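# Close both cupboard doors fully with the mobile manipulator

## Task

Get the cupboard's two doors completely closed so they remain shut on their own, with no part of the robot holding them; never bang a door open or closed, and keep the robot upright and level throughout and at the end.

## Robot and tools

ROBOT. TidyBot++: a wheeled base (0.54 m long, 0.50 m wide, 0.38 m tall) on four driven casters, carrying a single seven-joint arm with a two-finger gripper. The shoulder sits 0.12 m ahead of the base centre at 0.68 m height. Segments: upper arm 0.42 m, forearm 0.31 m, hand 0.31 m to the hand point. The arm begins folded, hand pointing down, reaching up to 0.08 m beyond the base front. Cameras: base_camera (pinhole, 644x364) and wrist_camera (fisheye, 644x476, looking along the hand).

FRAMES. Base frame: origin on the floor below the base centre, x ahead, y to the left, z up. hand_pose is the midpoint between the finger pads in this frame; its z axis runs along the fingers, its y axis is the opening direction. The odometry frame is the base frame as it was when the scene began; heading is positive to the left, -3.142 to 3.142.

execute_actions. Argument "actions": a list holding one action or nothing (empty just reports state and pictures). An action may contain:
- "base": exactly one key, each a relative move from where the base last reported itself, not a pose. translate_m: metres, forward positive, -2 to 2. strafe_m: metres sideways, left positive, -2 to 2. rotate_rad: radians, counter-clockwise from above positive, -6.3 to 6.3.
- "joints": absolute targets by name. joint_1_rad (whole arm about vertical; positive is clockwise from above, opposite to heading), joint_2_rad shoulder -2.249 to 2.249, joint_3_rad (upper-arm roll), joint_4_rad elbow -2.579 to 2.579, joint_5_rad (forearm roll), joint_6_rad wrist -2.099 to 2.099, joint_7_rad (hand roll; hand down, positive is counter-clockwise from above). Joints 1, 3, 5, 7 are unbounded and go the short way, so turn them in steps below half a revolution. gripper_pos is a 0 to 1 scale, 0 open (pad gap about 85 mm), 1 closed (squeezes hard).
- "speeds": optional caps for this action: translate_m and strafe_m 0.05 to 0.5 m/s, rotate_rad 0.1 to 1.57 rad/s (defaults are the maxima). A base move too long to finish within roughly 8.7 s at its cap is refused; split it.
Argument "cameras": list of base_camera, wrist_camera or all; omitted/null means all, [] none. Bad keys or values reject the whole call and nothing moves. Omitted joints or base may keep pushing toward earlier targets.

Planar arm geometry (joint_1_rad 0, joint_3_rad 3.14, joint_5_rad 0): angles from vertical, forward positive, are upper arm = joint_2_rad, forearm = joint_2_rad - joint_4_rad, hand = that minus joint_6_rad. Forward reach from the shoulder is the sum of length x sin(angle); height above it is the sum of length x cos(angle).

wait: "seconds", 0 to 10; issues nothing new and returns the same report as an empty action.

zoom_image: "camera" (base_camera or wrist_camera) and "region" [x0, y0, x1, y1] in pixels of that camera's most recent full picture, top-left origin, at most 504x504.

finished_scene: "scene", the integer of the current scene. Irreversible; call it only once both doors are closed and stay so without the robot.

RESULT LINES. base_status / joint_status: how each motion ended. "done" = reached (for the base: wheels turned the commanded amount, even if slipping). "off_target" = resting elsewhere, possibly still pushing. "contact_stop" / "time_out" = target dropped, holds where it stopped. A blocked base pushes until timing out and may still report "done" though short; base "contact_stop" means something shoved it after arrival. "joint command not followed" with "cause:" means a self-collision check rejected arm targets (gripper still acts); such joints show "not_followed" and may be retried later. on_its_own describes uncommanded motion. joint_positions, hand_pose, base_odometry (wheel-count only, drifts), base_tilt in degrees (forward/right positive, ~1 degree bias), motor_effort in percent with peak in brackets, Motor temperatures per joint, and "pictures" naming the image order. Friction leaves joints a bit off even when "all done"; improve by sending last command + (wanted - read). ARM HIT means the arm struck itself or the base hard (no check prevents hitting the base).

AVOID. Swinging or pushing doors fast (a slam fails the task); approach doors slowly and push gently. Snagging the arm above ~0.8 m while the base drives, and strong sideways pushes with a raised hand, can tip the robot; back off or retract to recover. Driving the arm into things can trigger a torque fault (joints 1-4 limit 104.5 N m, warn 56.7; joints 5-7 limit 51.3, warn 29.4), freezing the arm for 10 s. Sustained loads heat motors: MOTOR HOT from 60 °C, OVER-TEMPERATURE FAULT at 75 °C where the arm sags. The robot holds its last command while you think, so fewer, shorter actions are better.

Each tool is called after "Emit:" in YAML: its name, and indented under it one key for each argument.

## Session

Emit:
execute_actions:
  actions: []

Scene clock: 0.00 s.
Motor temperatures (°C, as the motors report them): [35 33 29 31 35 38 38]
base_odometry: x=+0.000 y=+0.000 heading=+0.000 (m, m, rad; odometry frame)
base_tilt: forward=-0.2 right=-0.6 (deg)
base_status: not commanded
joint_positions: joint_1_rad=+0.034 joint_2_rad=-0.319 joint_3_rad=+3.123 joint_4_rad=-2.550 joint_5_rad=+0.019 joint_6_rad=-0.850 joint_7_rad=+1.603 gripper_pos=+0.000
joint_status: not commanded
motor_effort: joint_1_rad=+0 joint_2_rad=-1 joint_3_rad=+1 joint_4_rad=+11 joint_5_rad=+1 joint_6_rad=+0 joint_7_rad=+0 (%)
hand_pose: x=+0.2539 y=-0.0060 z=+0.5778 quat_wxyz=(+0.011, +0.999, +0.014, +0.030) (m; base frame)
pictures: base_camera, wrist_camera
Images, in order (width x height): base_camera 644x364, wrist_camera 644x476.

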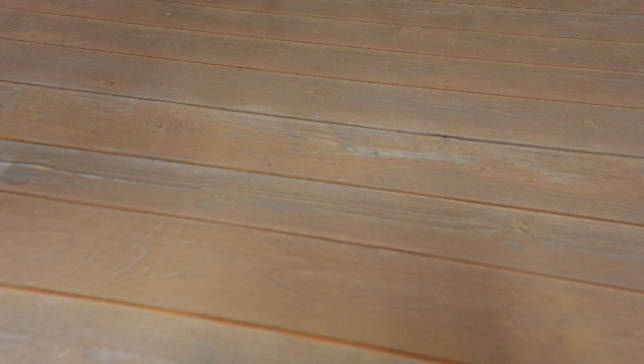

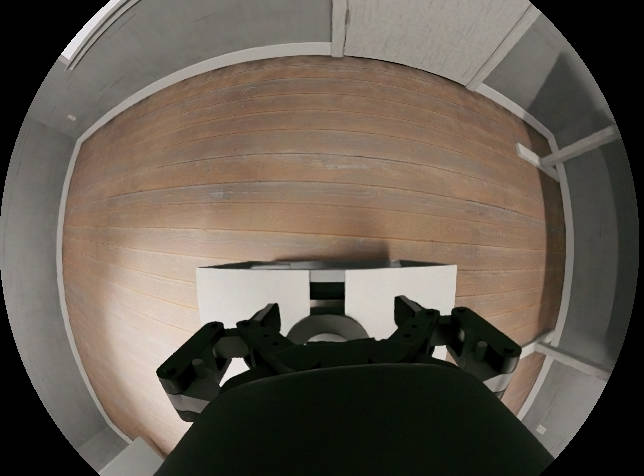

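Emit:
execute_actions:
  actions:
    - {"base":{"rotate_rad":2.6},"joints":{"joint_6_rad":0.3}}

Scene clock: 16.40 s.
Motor temperatures (°C, as the motors report them): [35 33 29 31 35 38 38]
base_odometry: x=+0.000 y=+0.000 heading=+2.600 (m, m, rad; odometry frame)
base_tilt: forward=-0.2 right=-0.5 (deg)
base_status: done
joint_positions: joint_1_rad=+0.034 joint_2_rad=-0.319 joint_3_rad=+3.123 joint_4_rad=-2.545 joint_5_rad=+0.019 joint_6_rad=+0.295 joint_7_rad=+1.603 gripper_pos=+0.000
joint_status: all done
motor_effort: joint_1_rad=+0(1) joint_2_rad=-7(8) joint_3_rad=+1(1) joint_4_rad=+19(18) joint_5_rad=+0(0) joint_6_rad=+10(10) joint_7_rad=+0(0) (%)
hand_pose: x=+0.5273 y=-0.0033 z=+0.7799 quat_wxyz=(+0.019, +0.822, +0.017, +0.569) (m; base frame)
pictures: base_camera, wrist_camera
Images, in order (width x height): base_camera 644x364, wrist_camera 644x476.

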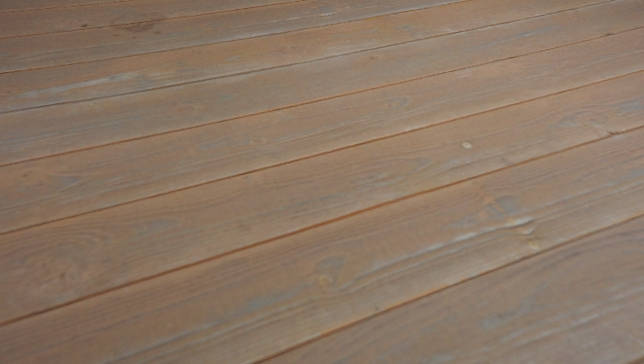

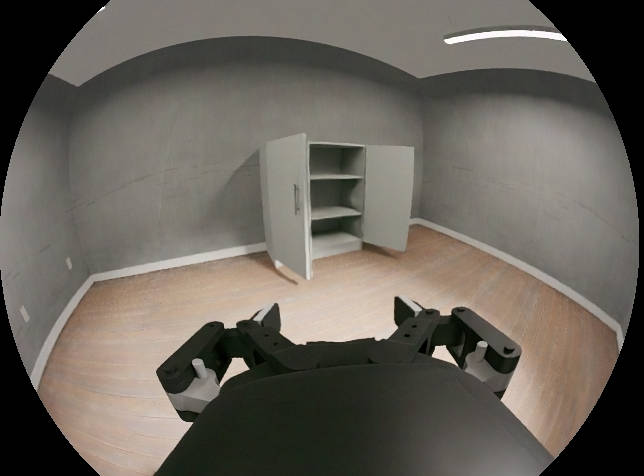

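Emit:
execute_actions:
  actions:
    - {"base":{"rotate_rad":0.38},"joints":{"joint_6_rad":0.0,"gripper_pos":1}}
  cameras: []

Emit:
execute_actions:
  actions:
    - {"base":{"translate_m":0.9}}
  cameras: []

Emit:
execute_actions:
  actions:
    - {"base":{"strafe_m":-0.35}}

Scene clock: 32.63 s.
Motor temperatures (°C, as the motors report them): [35 33 29 31 35 38 38]
base_odometry: x=+0.000 y=+0.000 heading=+2.979 (m, m, rad; odometry frame)
base_tilt: forward=-0.2 right=-0.5 (deg)
base_status: done
joint_positions: joint_1_rad=+0.034 joint_2_rad=-0.319 joint_3_rad=+3.123 joint_4_rad=-2.552 joint_5_rad=+0.019 joint_6_rad=+0.008 joint_7_rad=+1.603 gripper_pos=+0.999
joint_status: all done
motor_effort: joint_1_rad=+0(1) joint_2_rad=-6(8) joint_3_rad=+1(2) joint_4_rad=+19(20) joint_5_rad=+0(1) joint_6_rad=+9(11) joint_7_rad=+0(0) (%)
hand_pose: x=+0.4817 y=-0.0046 z=+0.6985 quat_wxyz=(+0.018, +0.897, +0.017, +0.442) (m; base frame)
pictures: none
No camera images: the call's "cameras" was empty. Leave "cameras" out to get every camera's image.

Scene clock: 35.80 s.
Motor temperatures (°C, as the motors report them): [35 33 29 31 35 38 38]
base_odometry: x=-0.888 y=+0.145 heading=+2.980 (m, m, rad; odometry frame)
base_tilt: forward=-0.2 right=-0.5 (deg)
base_status: done
joint_positions: joint_1_rad=+0.034 joint_2_rad=-0.319 joint_3_rad=+3.123 joint_4_rad=-2.552 joint_5_rad=+0.019 joint_6_rad=+0.008 joint_7_rad=+1.603 gripper_pos=+0.999
joint_status: not commanded
motor_effort: joint_1_rad=+0(0) joint_2_rad=-7(9) joint_3_rad=+1(1) joint_4_rad=+18(19) joint_5_rad=+0(0) joint_6_rad=+9(9) joint_7_rad=+0(0) (%)
hand_pose: x=+0.4817 y=-0.0046 z=+0.6985 quat_wxyz=(+0.018, +0.897, +0.017, +0.442) (m; base frame)
pictures: none
No camera images: the call's "cameras" was empty. Leave "cameras" out to get every camera's image.

Scene clock: 37.83 s.
Motor temperatures (°C, as the motors report them): [35 33 29 31 35 38 38]
base_odometry: x=-0.832 y=+0.490 heading=+2.980 (m, m, rad; odometry frame)
base_tilt: forward=-0.2 right=-0.5 (deg)
base_status: done
joint_positions: joint_1_rad=+0.034 joint_2_rad=-0.319 joint_3_rad=+3.123 joint_4_rad=-2.552 joint_5_rad=+0.019 joint_6_rad=+0.008 joint_7_rad=+1.603 gripper_pos=+0.999
joint_status: not commanded
motor_effort: joint_1_rad=+0(1) joint_2_rad=-6(7) joint_3_rad=+1(2) joint_4_rad=+17(19) joint_5_rad=+0(0) joint_6_rad=+9(9) joint_7_rad=+0(0) (%)
hand_pose: x=+0.4817 y=-0.0046 z=+0.6985 quat_wxyz=(+0.018, +0.897, +0.017, +0.442) (m; base frame)
pictures: base_camera, wrist_camera
Images, in order (width x height): base_camera 644x364, wrist_camera 644x476.

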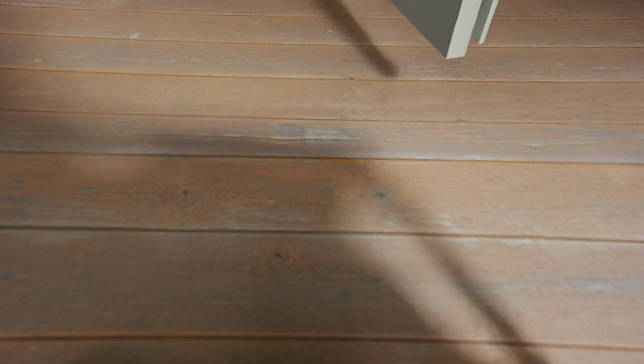

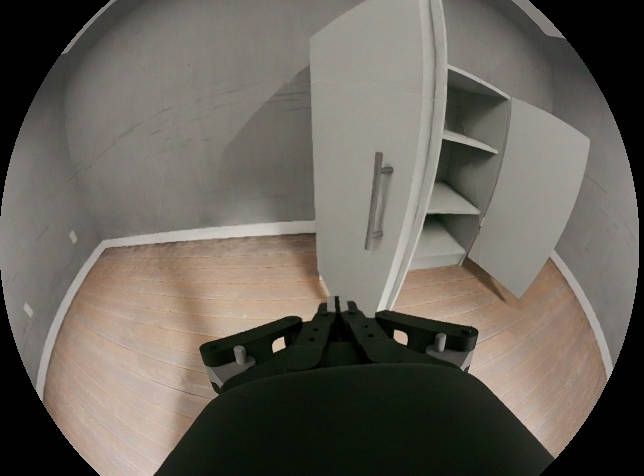

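Emit:
execute_actions:
  actions:
    - {"base":{"translate_m":0.3},"joints":{"joint_6_rad":0.62},"speeds":{"translate_m":0.2}}

Emit:
execute_actions:
  actions:
    - {"base":{"strafe_m":-0.3},"speeds":{"strafe_m":0.07}}

Scene clock: 51.70 s.
Motor temperatures (°C, as the motors report them): [35 33 29 31 35 38 38]
base_odometry: x=-1.129 y=+0.538 heading=+2.980 (m, m, rad; odometry frame)
base_tilt: forward=-0.2 right=-0.5 (deg)
base_status: done
joint_positions: joint_1_rad=+0.034 joint_2_rad=-0.319 joint_3_rad=+3.123 joint_4_rad=-2.551 joint_5_rad=+0.019 joint_6_rad=+0.613 joint_7_rad=+1.603 gripper_pos=+0.999
joint_status: all done
motor_effort: joint_1_rad=-1(0) joint_2_rad=-7(10) joint_3_rad=+1(2) joint_4_rad=+20(21) joint_5_rad=+0(0) joint_6_rad=+11(11) joint_7_rad=+0(0) (%)
hand_pose: x=+0.5458 y=-0.0014 z=+0.8733 quat_wxyz=(+0.020, +0.724, +0.017, +0.690) (m; base frame)
pictures: base_camera, wrist_camera
Images, in order (width x height): base_camera 644x364, wrist_camera 644x476.

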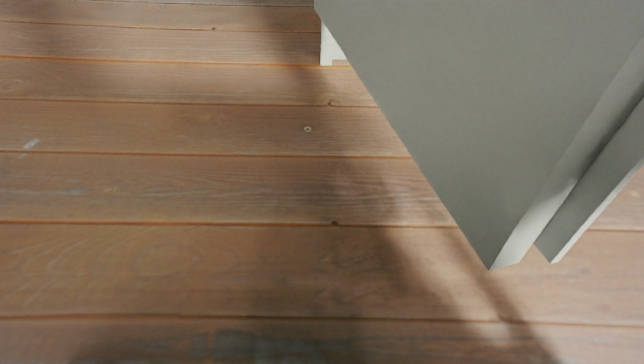

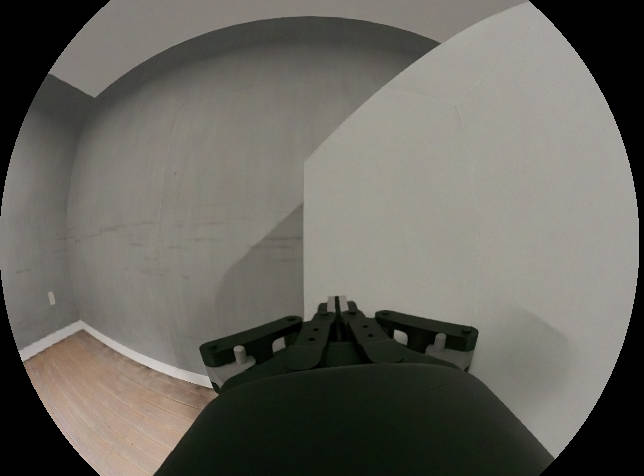

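Scene clock: 56.50 s.
Motor temperatures (°C, as the motors report them): [35 33 29 32 35 38 38]
base_odometry: x=-1.081 y=+0.835 heading=+2.980 (m, m, rad; odometry frame)
base_tilt: forward=-0.2 right=-0.5 (deg)
base_status: done
joint_positions: joint_1_rad=+0.034 joint_2_rad=-0.319 joint_3_rad=+3.123 joint_4_rad=-2.551 joint_5_rad=+0.019 joint_6_rad=+0.613 joint_7_rad=+1.603 gripper_pos=+0.999
joint_status: not commanded
motor_effort: joint_1_rad=+0(3) joint_2_rad=-7(9) joint_3_rad=+1(4) joint_4_rad=+19(20) joint_5_rad=+0(2) joint_6_rad=+11(11) joint_7_rad=+0(0) (%)
hand_pose: x=+0.5458 y=-0.0009 z=+0.8733 quat_wxyz=(+0.020, +0.724, +0.017, +0.690) (m; base frame)
pictures: base_camera, wrist_camera
Images, in order (width x height): base_camera 644x364, wrist_camera 644x476.

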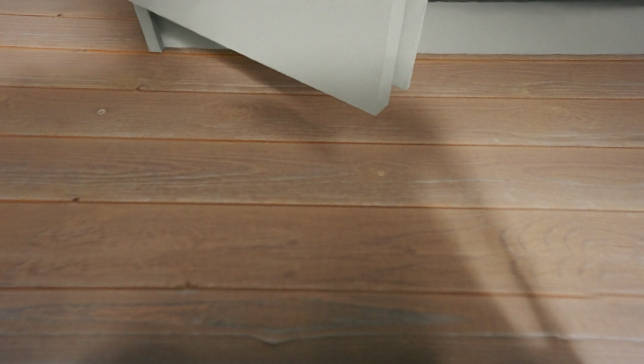

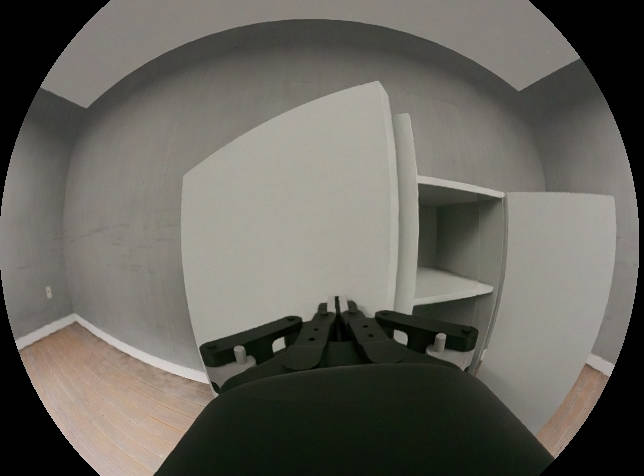

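Emit:
execute_actions:
  actions:
    - {"base":{"translate_m":0.21},"speeds":{"translate_m":0.05}}

Scene clock: 64.67 s.
Motor temperatures (°C, as the motors report them): [35 33 29 32 35 38 38]
base_odometry: x=-1.288 y=+0.869 heading=+2.980 (m, m, rad; odometry frame)
base_tilt: forward=-0.2 right=-0.5 (deg)
base_status: done
joint_positions: joint_1_rad=+0.034 joint_2_rad=-0.320 joint_3_rad=+3.123 joint_4_rad=-2.551 joint_5_rad=+0.019 joint_6_rad=+0.613 joint_7_rad=+1.603 gripper_pos=+0.999
joint_status: not commanded
motor_effort: joint_1_rad=+0(0) joint_2_rad=-8(10) joint_3_rad=+1(1) joint_4_rad=+19(20) joint_5_rad=+0(1) joint_6_rad=+11(11) joint_7_rad=+0(0) (%)
hand_pose: x=+0.5457 y=-0.0009 z=+0.8734 quat_wxyz=(+0.020, +0.724, +0.017, +0.690) (m; base frame)
pictures: base_camera, wrist_camera
Images, in order (width x height): base_camera 644x364, wrist_camera 644x476.

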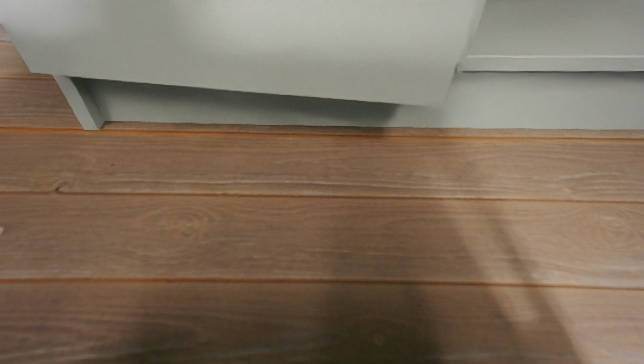

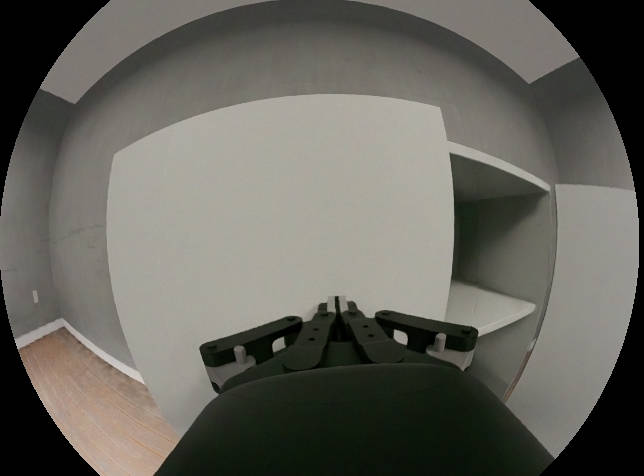

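Emit:
execute_actions:
  actions:
    - {"base":{"translate_m":0.04},"speeds":{"translate_m":0.05}}

Emit:
execute_actions:
  actions:
    - {"base":{"translate_m":-0.45}}

Emit:
execute_actions:
  actions:
    - {"base":{"strafe_m":-1.0}}

Scene clock: 72.73 s.
Motor temperatures (°C, as the motors report them): [35 33 29 32 35 39 38]
base_odometry: x=-1.328 y=+0.875 heading=+2.980 (m, m, rad; odometry frame)
base_tilt: forward=-0.2 right=-0.5 (deg)
base_status: done
joint_positions: joint_1_rad=+0.034 joint_2_rad=-0.320 joint_3_rad=+3.123 joint_4_rad=-2.551 joint_5_rad=+0.019 joint_6_rad=+0.613 joint_7_rad=+1.603 gripper_pos=+0.999
joint_status: not commanded
motor_effort: joint_1_rad=+0(0) joint_2_rad=-8(10) joint_3_rad=+1(1) joint_4_rad=+19(21) joint_5_rad=+0(0) joint_6_rad=+10(11) joint_7_rad=+0(0) (%)
hand_pose: x=+0.5457 y=-0.0009 z=+0.8733 quat_wxyz=(+0.020, +0.724, +0.017, +0.690) (m; base frame)
pictures: base_camera, wrist_camera
Images, in order (width x height): base_camera 644x364, wrist_camera 644x476.

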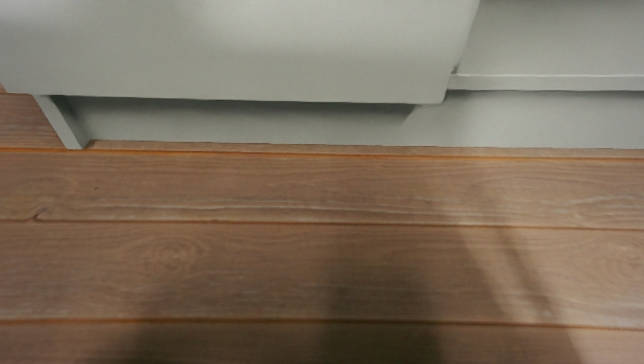

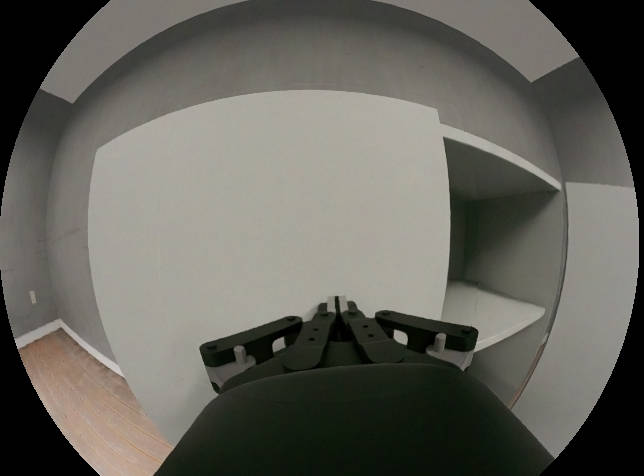

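Scene clock: 75.13 s.
Motor temperatures (°C, as the motors report them): [35 33 29 32 35 39 38]
base_odometry: x=-0.883 y=+0.803 heading=+2.980 (m, m, rad; odometry frame)
base_tilt: forward=-0.2 right=-0.5 (deg)
base_status: done
joint_positions: joint_1_rad=+0.034 joint_2_rad=-0.319 joint_3_rad=+3.123 joint_4_rad=-2.551 joint_5_rad=+0.019 joint_6_rad=+0.613 joint_7_rad=+1.603 gripper_pos=+0.999
joint_status: not commanded
motor_effort: joint_1_rad=+0(0) joint_2_rad=-7(10) joint_3_rad=+1(2) joint_4_rad=+19(20) joint_5_rad=+0(1) joint_6_rad=+10(11) joint_7_rad=+0(0) (%)
hand_pose: x=+0.5458 y=-0.0010 z=+0.8733 quat_wxyz=(+0.020, +0.724, +0.017, +0.690) (m; base frame)
pictures: base_camera, wrist_camera
Images, in order (width x height): base_camera 644x364, wrist_camera 644x476.

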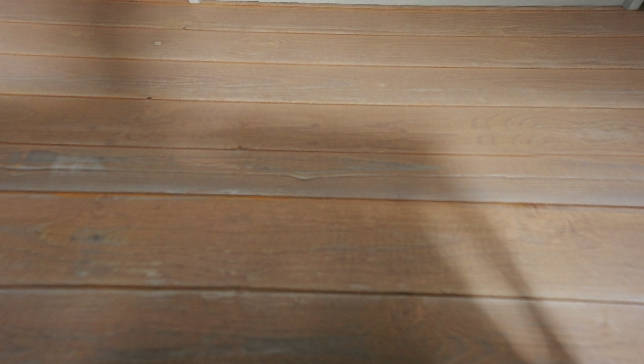

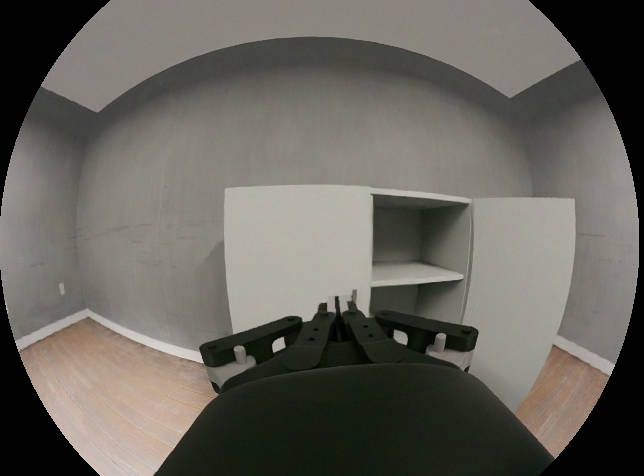

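Scene clock: 78.50 s.
Motor temperatures (°C, as the motors report them): [35 33 29 32 35 39 38]
base_odometry: x=-0.722 y=+1.790 heading=+2.980 (m, m, rad; odometry frame)
base_tilt: forward=-0.2 right=-0.5 (deg)
base_status: done
joint_positions: joint_1_rad=+0.034 joint_2_rad=-0.319 joint_3_rad=+3.123 joint_4_rad=-2.551 joint_5_rad=+0.019 joint_6_rad=+0.613 joint_7_rad=+1.603 gripper_pos=+0.999
joint_status: not commanded
motor_effort: joint_1_rad=+0(1) joint_2_rad=-7(7) joint_3_rad=+1(3) joint_4_rad=+19(19) joint_5_rad=-1(1) joint_6_rad=+10(11) joint_7_rad=+0(0) (%)
hand_pose: x=+0.5458 y=-0.0009 z=+0.8733 quat_wxyz=(+0.020, +0.724, +0.017, +0.690) (m; base frame)
pictures: base_camera, wrist_camera
Images, in order (width x height): base_camera 644x364, wrist_camera 644x476.

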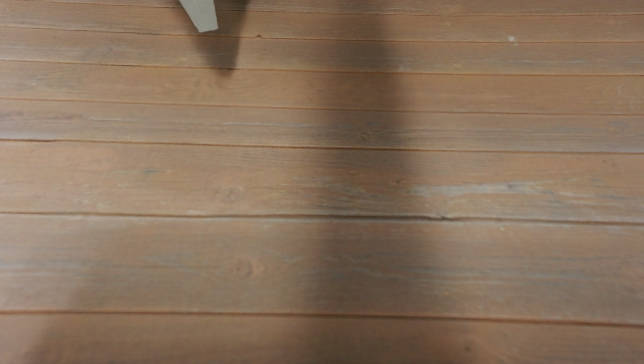

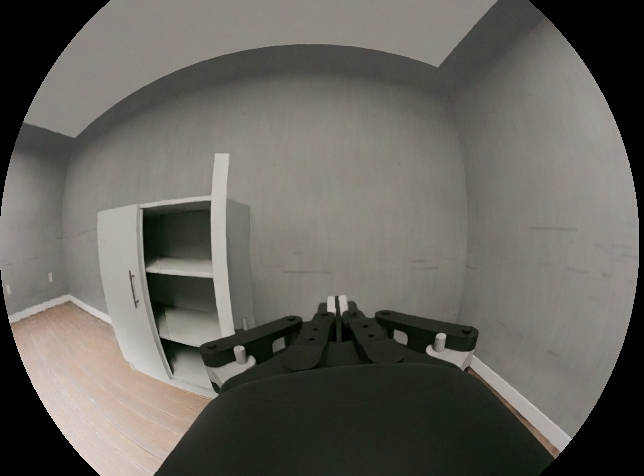

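Emit:
execute_actions:
  actions:
    - {"base":{"translate_m":0.29},"joints":{"joint_1_rad":-0.25}}

Emit:
execute_actions:
  actions:
    - {"base":{"strafe_m":0.3},"speeds":{"strafe_m":0.07}}

Scene clock: 92.93 s.
Motor temperatures (°C, as the motors report them): [35 33 29 32 35 39 38]
base_odometry: x=-1.009 y=+1.837 heading=+2.980 (m, m, rad; odometry frame)
base_tilt: forward=-0.2 right=-0.5 (deg)
base_status: done
joint_positions: joint_1_rad=-0.235 joint_2_rad=-0.319 joint_3_rad=+3.123 joint_4_rad=-2.551 joint_5_rad=+0.019 joint_6_rad=+0.613 joint_7_rad=+1.603 gripper_pos=+0.999
joint_status: all done
motor_effort: joint_1_rad=+0(1) joint_2_rad=-7(11) joint_3_rad=+1(2) joint_4_rad=+19(20) joint_5_rad=+0(0) joint_6_rad=+10(11) joint_7_rad=+0(0) (%)
hand_pose: x=+0.5307 y=+0.1127 z=+0.8732 quat_wxyz=(-0.073, +0.715, +0.114, +0.686) (m; base frame)
pictures: base_camera, wrist_camera
Images, in order (width x height): base_camera 644x364, wrist_camera 644x476.

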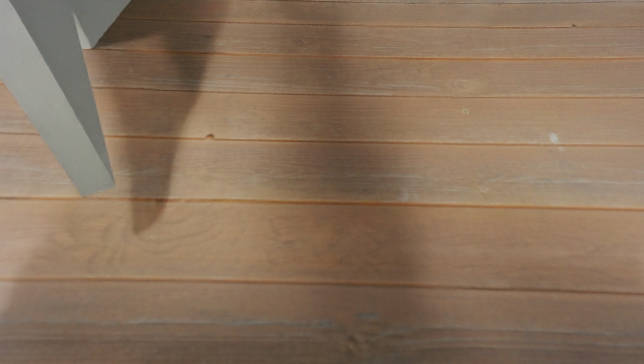

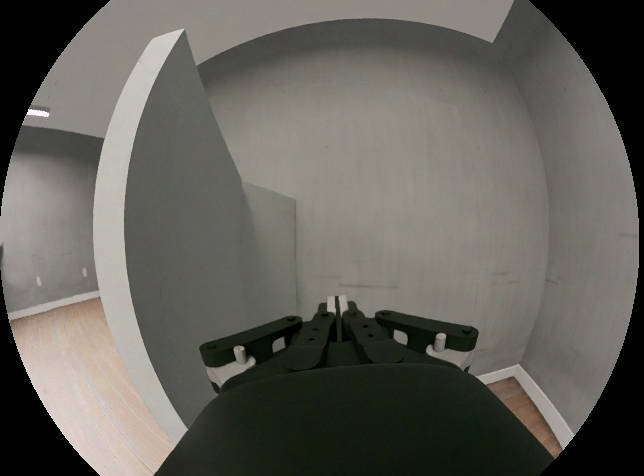

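Scene clock: 97.73 s.
Motor temperatures (°C, as the motors report them): [35 33 29 32 35 39 38]
base_odometry: x=-1.057 y=+1.541 heading=+2.980 (m, m, rad; odometry frame)
base_tilt: forward=-0.2 right=-0.5 (deg)
base_status: done
joint_positions: joint_1_rad=-0.236 joint_2_rad=-0.319 joint_3_rad=+3.123 joint_4_rad=-2.551 joint_5_rad=+0.019 joint_6_rad=+0.613 joint_7_rad=+1.603 gripper_pos=+0.999
joint_status: not commanded
motor_effort: joint_1_rad=+0(3) joint_2_rad=-8(8) joint_3_rad=+1(1) joint_4_rad=+19(20) joint_5_rad=+0(2) joint_6_rad=+11(11) joint_7_rad=+0(0) (%)
hand_pose: x=+0.5307 y=+0.1128 z=+0.8732 quat_wxyz=(-0.073, +0.715, +0.114, +0.686) (m; base frame)
pictures: base_camera, wrist_camera
Images, in order (width x height): base_camera 644x364, wrist_camera 644x476.

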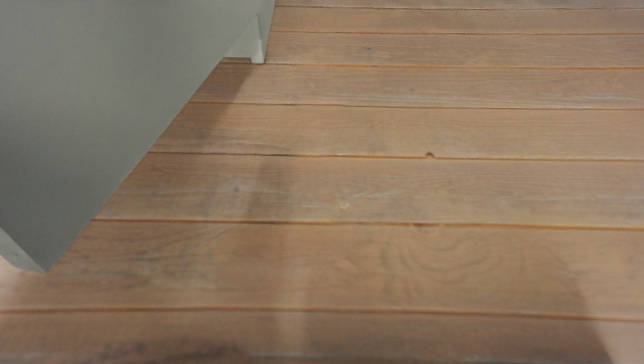

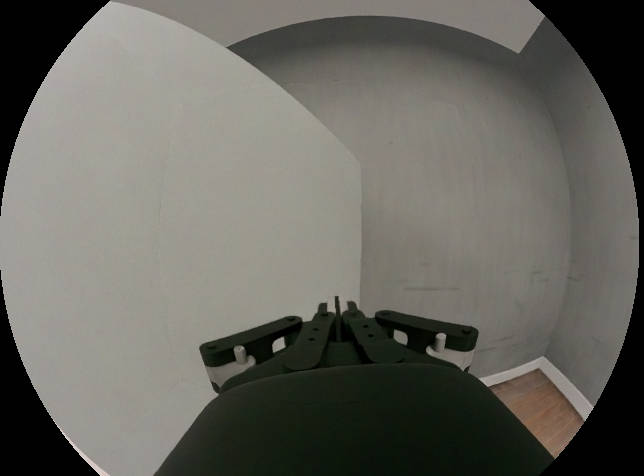

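Emit:
execute_actions:
  actions:
    - {"base":{"strafe_m":0.28},"speeds":{"strafe_m":0.07}}

Emit:
execute_actions:
  actions:
    - {"base":{"translate_m":0.2},"speeds":{"translate_m":0.05}}

Scene clock: 107.13 s.
Motor temperatures (°C, as the motors report them): [35 33 29 32 35 39 38]
base_odometry: x=-1.102 y=+1.264 heading=+2.980 (m, m, rad; odometry frame)
base_tilt: forward=-0.2 right=-0.5 (deg)
base_status: done
joint_positions: joint_1_rad=-0.238 joint_2_rad=-0.319 joint_3_rad=+3.124 joint_4_rad=-2.551 joint_5_rad=+0.019 joint_6_rad=+0.613 joint_7_rad=+1.603 gripper_pos=+0.999
joint_status: not commanded
motor_effort: joint_1_rad=+0(4) joint_2_rad=-7(9) joint_3_rad=+1(3) joint_4_rad=+19(20) joint_5_rad=+0(2) joint_6_rad=+11(11) joint_7_rad=+0(0) (%)
hand_pose: x=+0.5306 y=+0.1131 z=+0.8732 quat_wxyz=(-0.073, +0.715, +0.115, +0.686) (m; base frame)
pictures: base_camera, wrist_camera
Images, in order (width x height): base_camera 644x364, wrist_camera 644x476.

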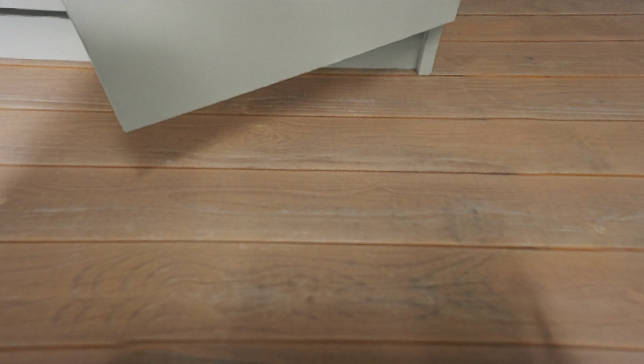

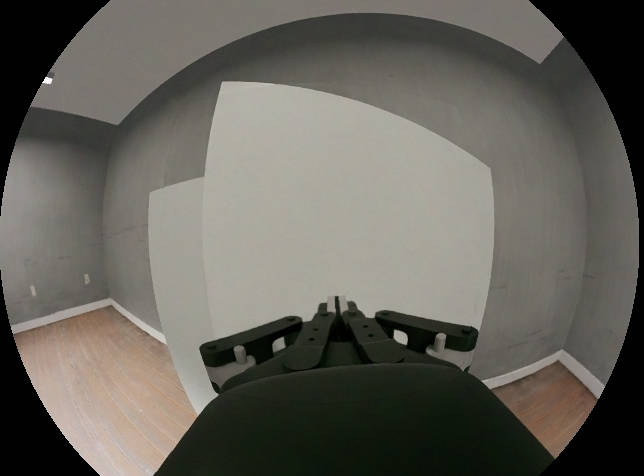

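Scene clock: 111.60 s.
Motor temperatures (°C, as the motors report them): [35 33 29 32 35 39 38]
base_odometry: x=-1.300 y=+1.296 heading=+2.980 (m, m, rad; odometry frame)
base_tilt: forward=-0.2 right=-0.5 (deg)
base_status: done
joint_positions: joint_1_rad=-0.238 joint_2_rad=-0.319 joint_3_rad=+3.124 joint_4_rad=-2.551 joint_5_rad=+0.019 joint_6_rad=+0.613 joint_7_rad=+1.603 gripper_pos=+0.999
joint_status: not commanded
motor_effort: joint_1_rad=+0(0) joint_2_rad=-7(10) joint_3_rad=+1(1) joint_4_rad=+19(22) joint_5_rad=+0(0) joint_6_rad=+11(11) joint_7_rad=+0(0) (%)
hand_pose: x=+0.5305 y=+0.1131 z=+0.8732 quat_wxyz=(-0.073, +0.715, +0.115, +0.686) (m; base frame)
pictures: base_camera, wrist_camera
Images, in order (width x height): base_camera 644x364, wrist_camera 644x476.

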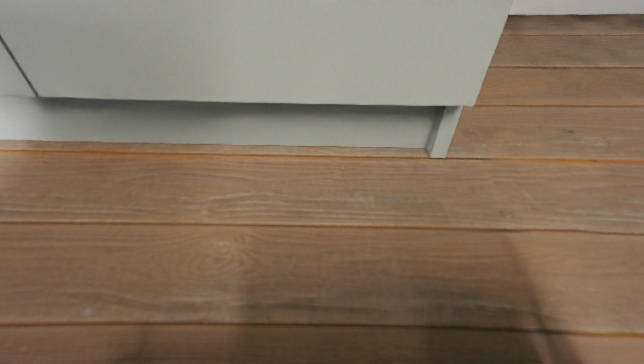

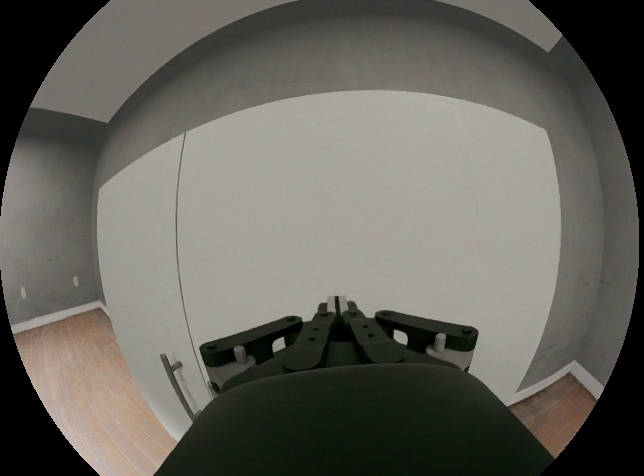

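Self-latched.

Emit:
execute_actions:
  actions:
    - {"base":{"translate_m":-0.05}}
  cameras: []

Emit:
finished_scene:
  scene: 1

Scene clock: 118.77 s.
Motor temperatures (°C, as the motors report them): [35 33 29 32 35 39 38]
base_odometry: x=-1.251 y=+1.288 heading=+2.980 (m, m, rad; odometry frame)
base_tilt: forward=-0.2 right=-0.5 (deg)
base_status: done
joint_positions: joint_1_rad=-0.238 joint_2_rad=-0.319 joint_3_rad=+3.124 joint_4_rad=-2.551 joint_5_rad=+0.019 joint_6_rad=+0.613 joint_7_rad=+1.603 gripper_pos=+0.999
joint_status: not commanded
motor_effort: joint_1_rad=+0(1) joint_2_rad=-7(10) joint_3_rad=+1(2) joint_4_rad=+19(20) joint_5_rad=+0(1) joint_6_rad=+10(11) joint_7_rad=+0(0) (%)
hand_pose: x=+0.5305 y=+0.1131 z=+0.8733 quat_wxyz=(-0.073, +0.715, +0.115, +0.686) (m; base frame)
pictures: none
No camera images: the call's "cameras" was empty. Leave "cameras" out to get every camera's image.

The scene is finished: the task was done.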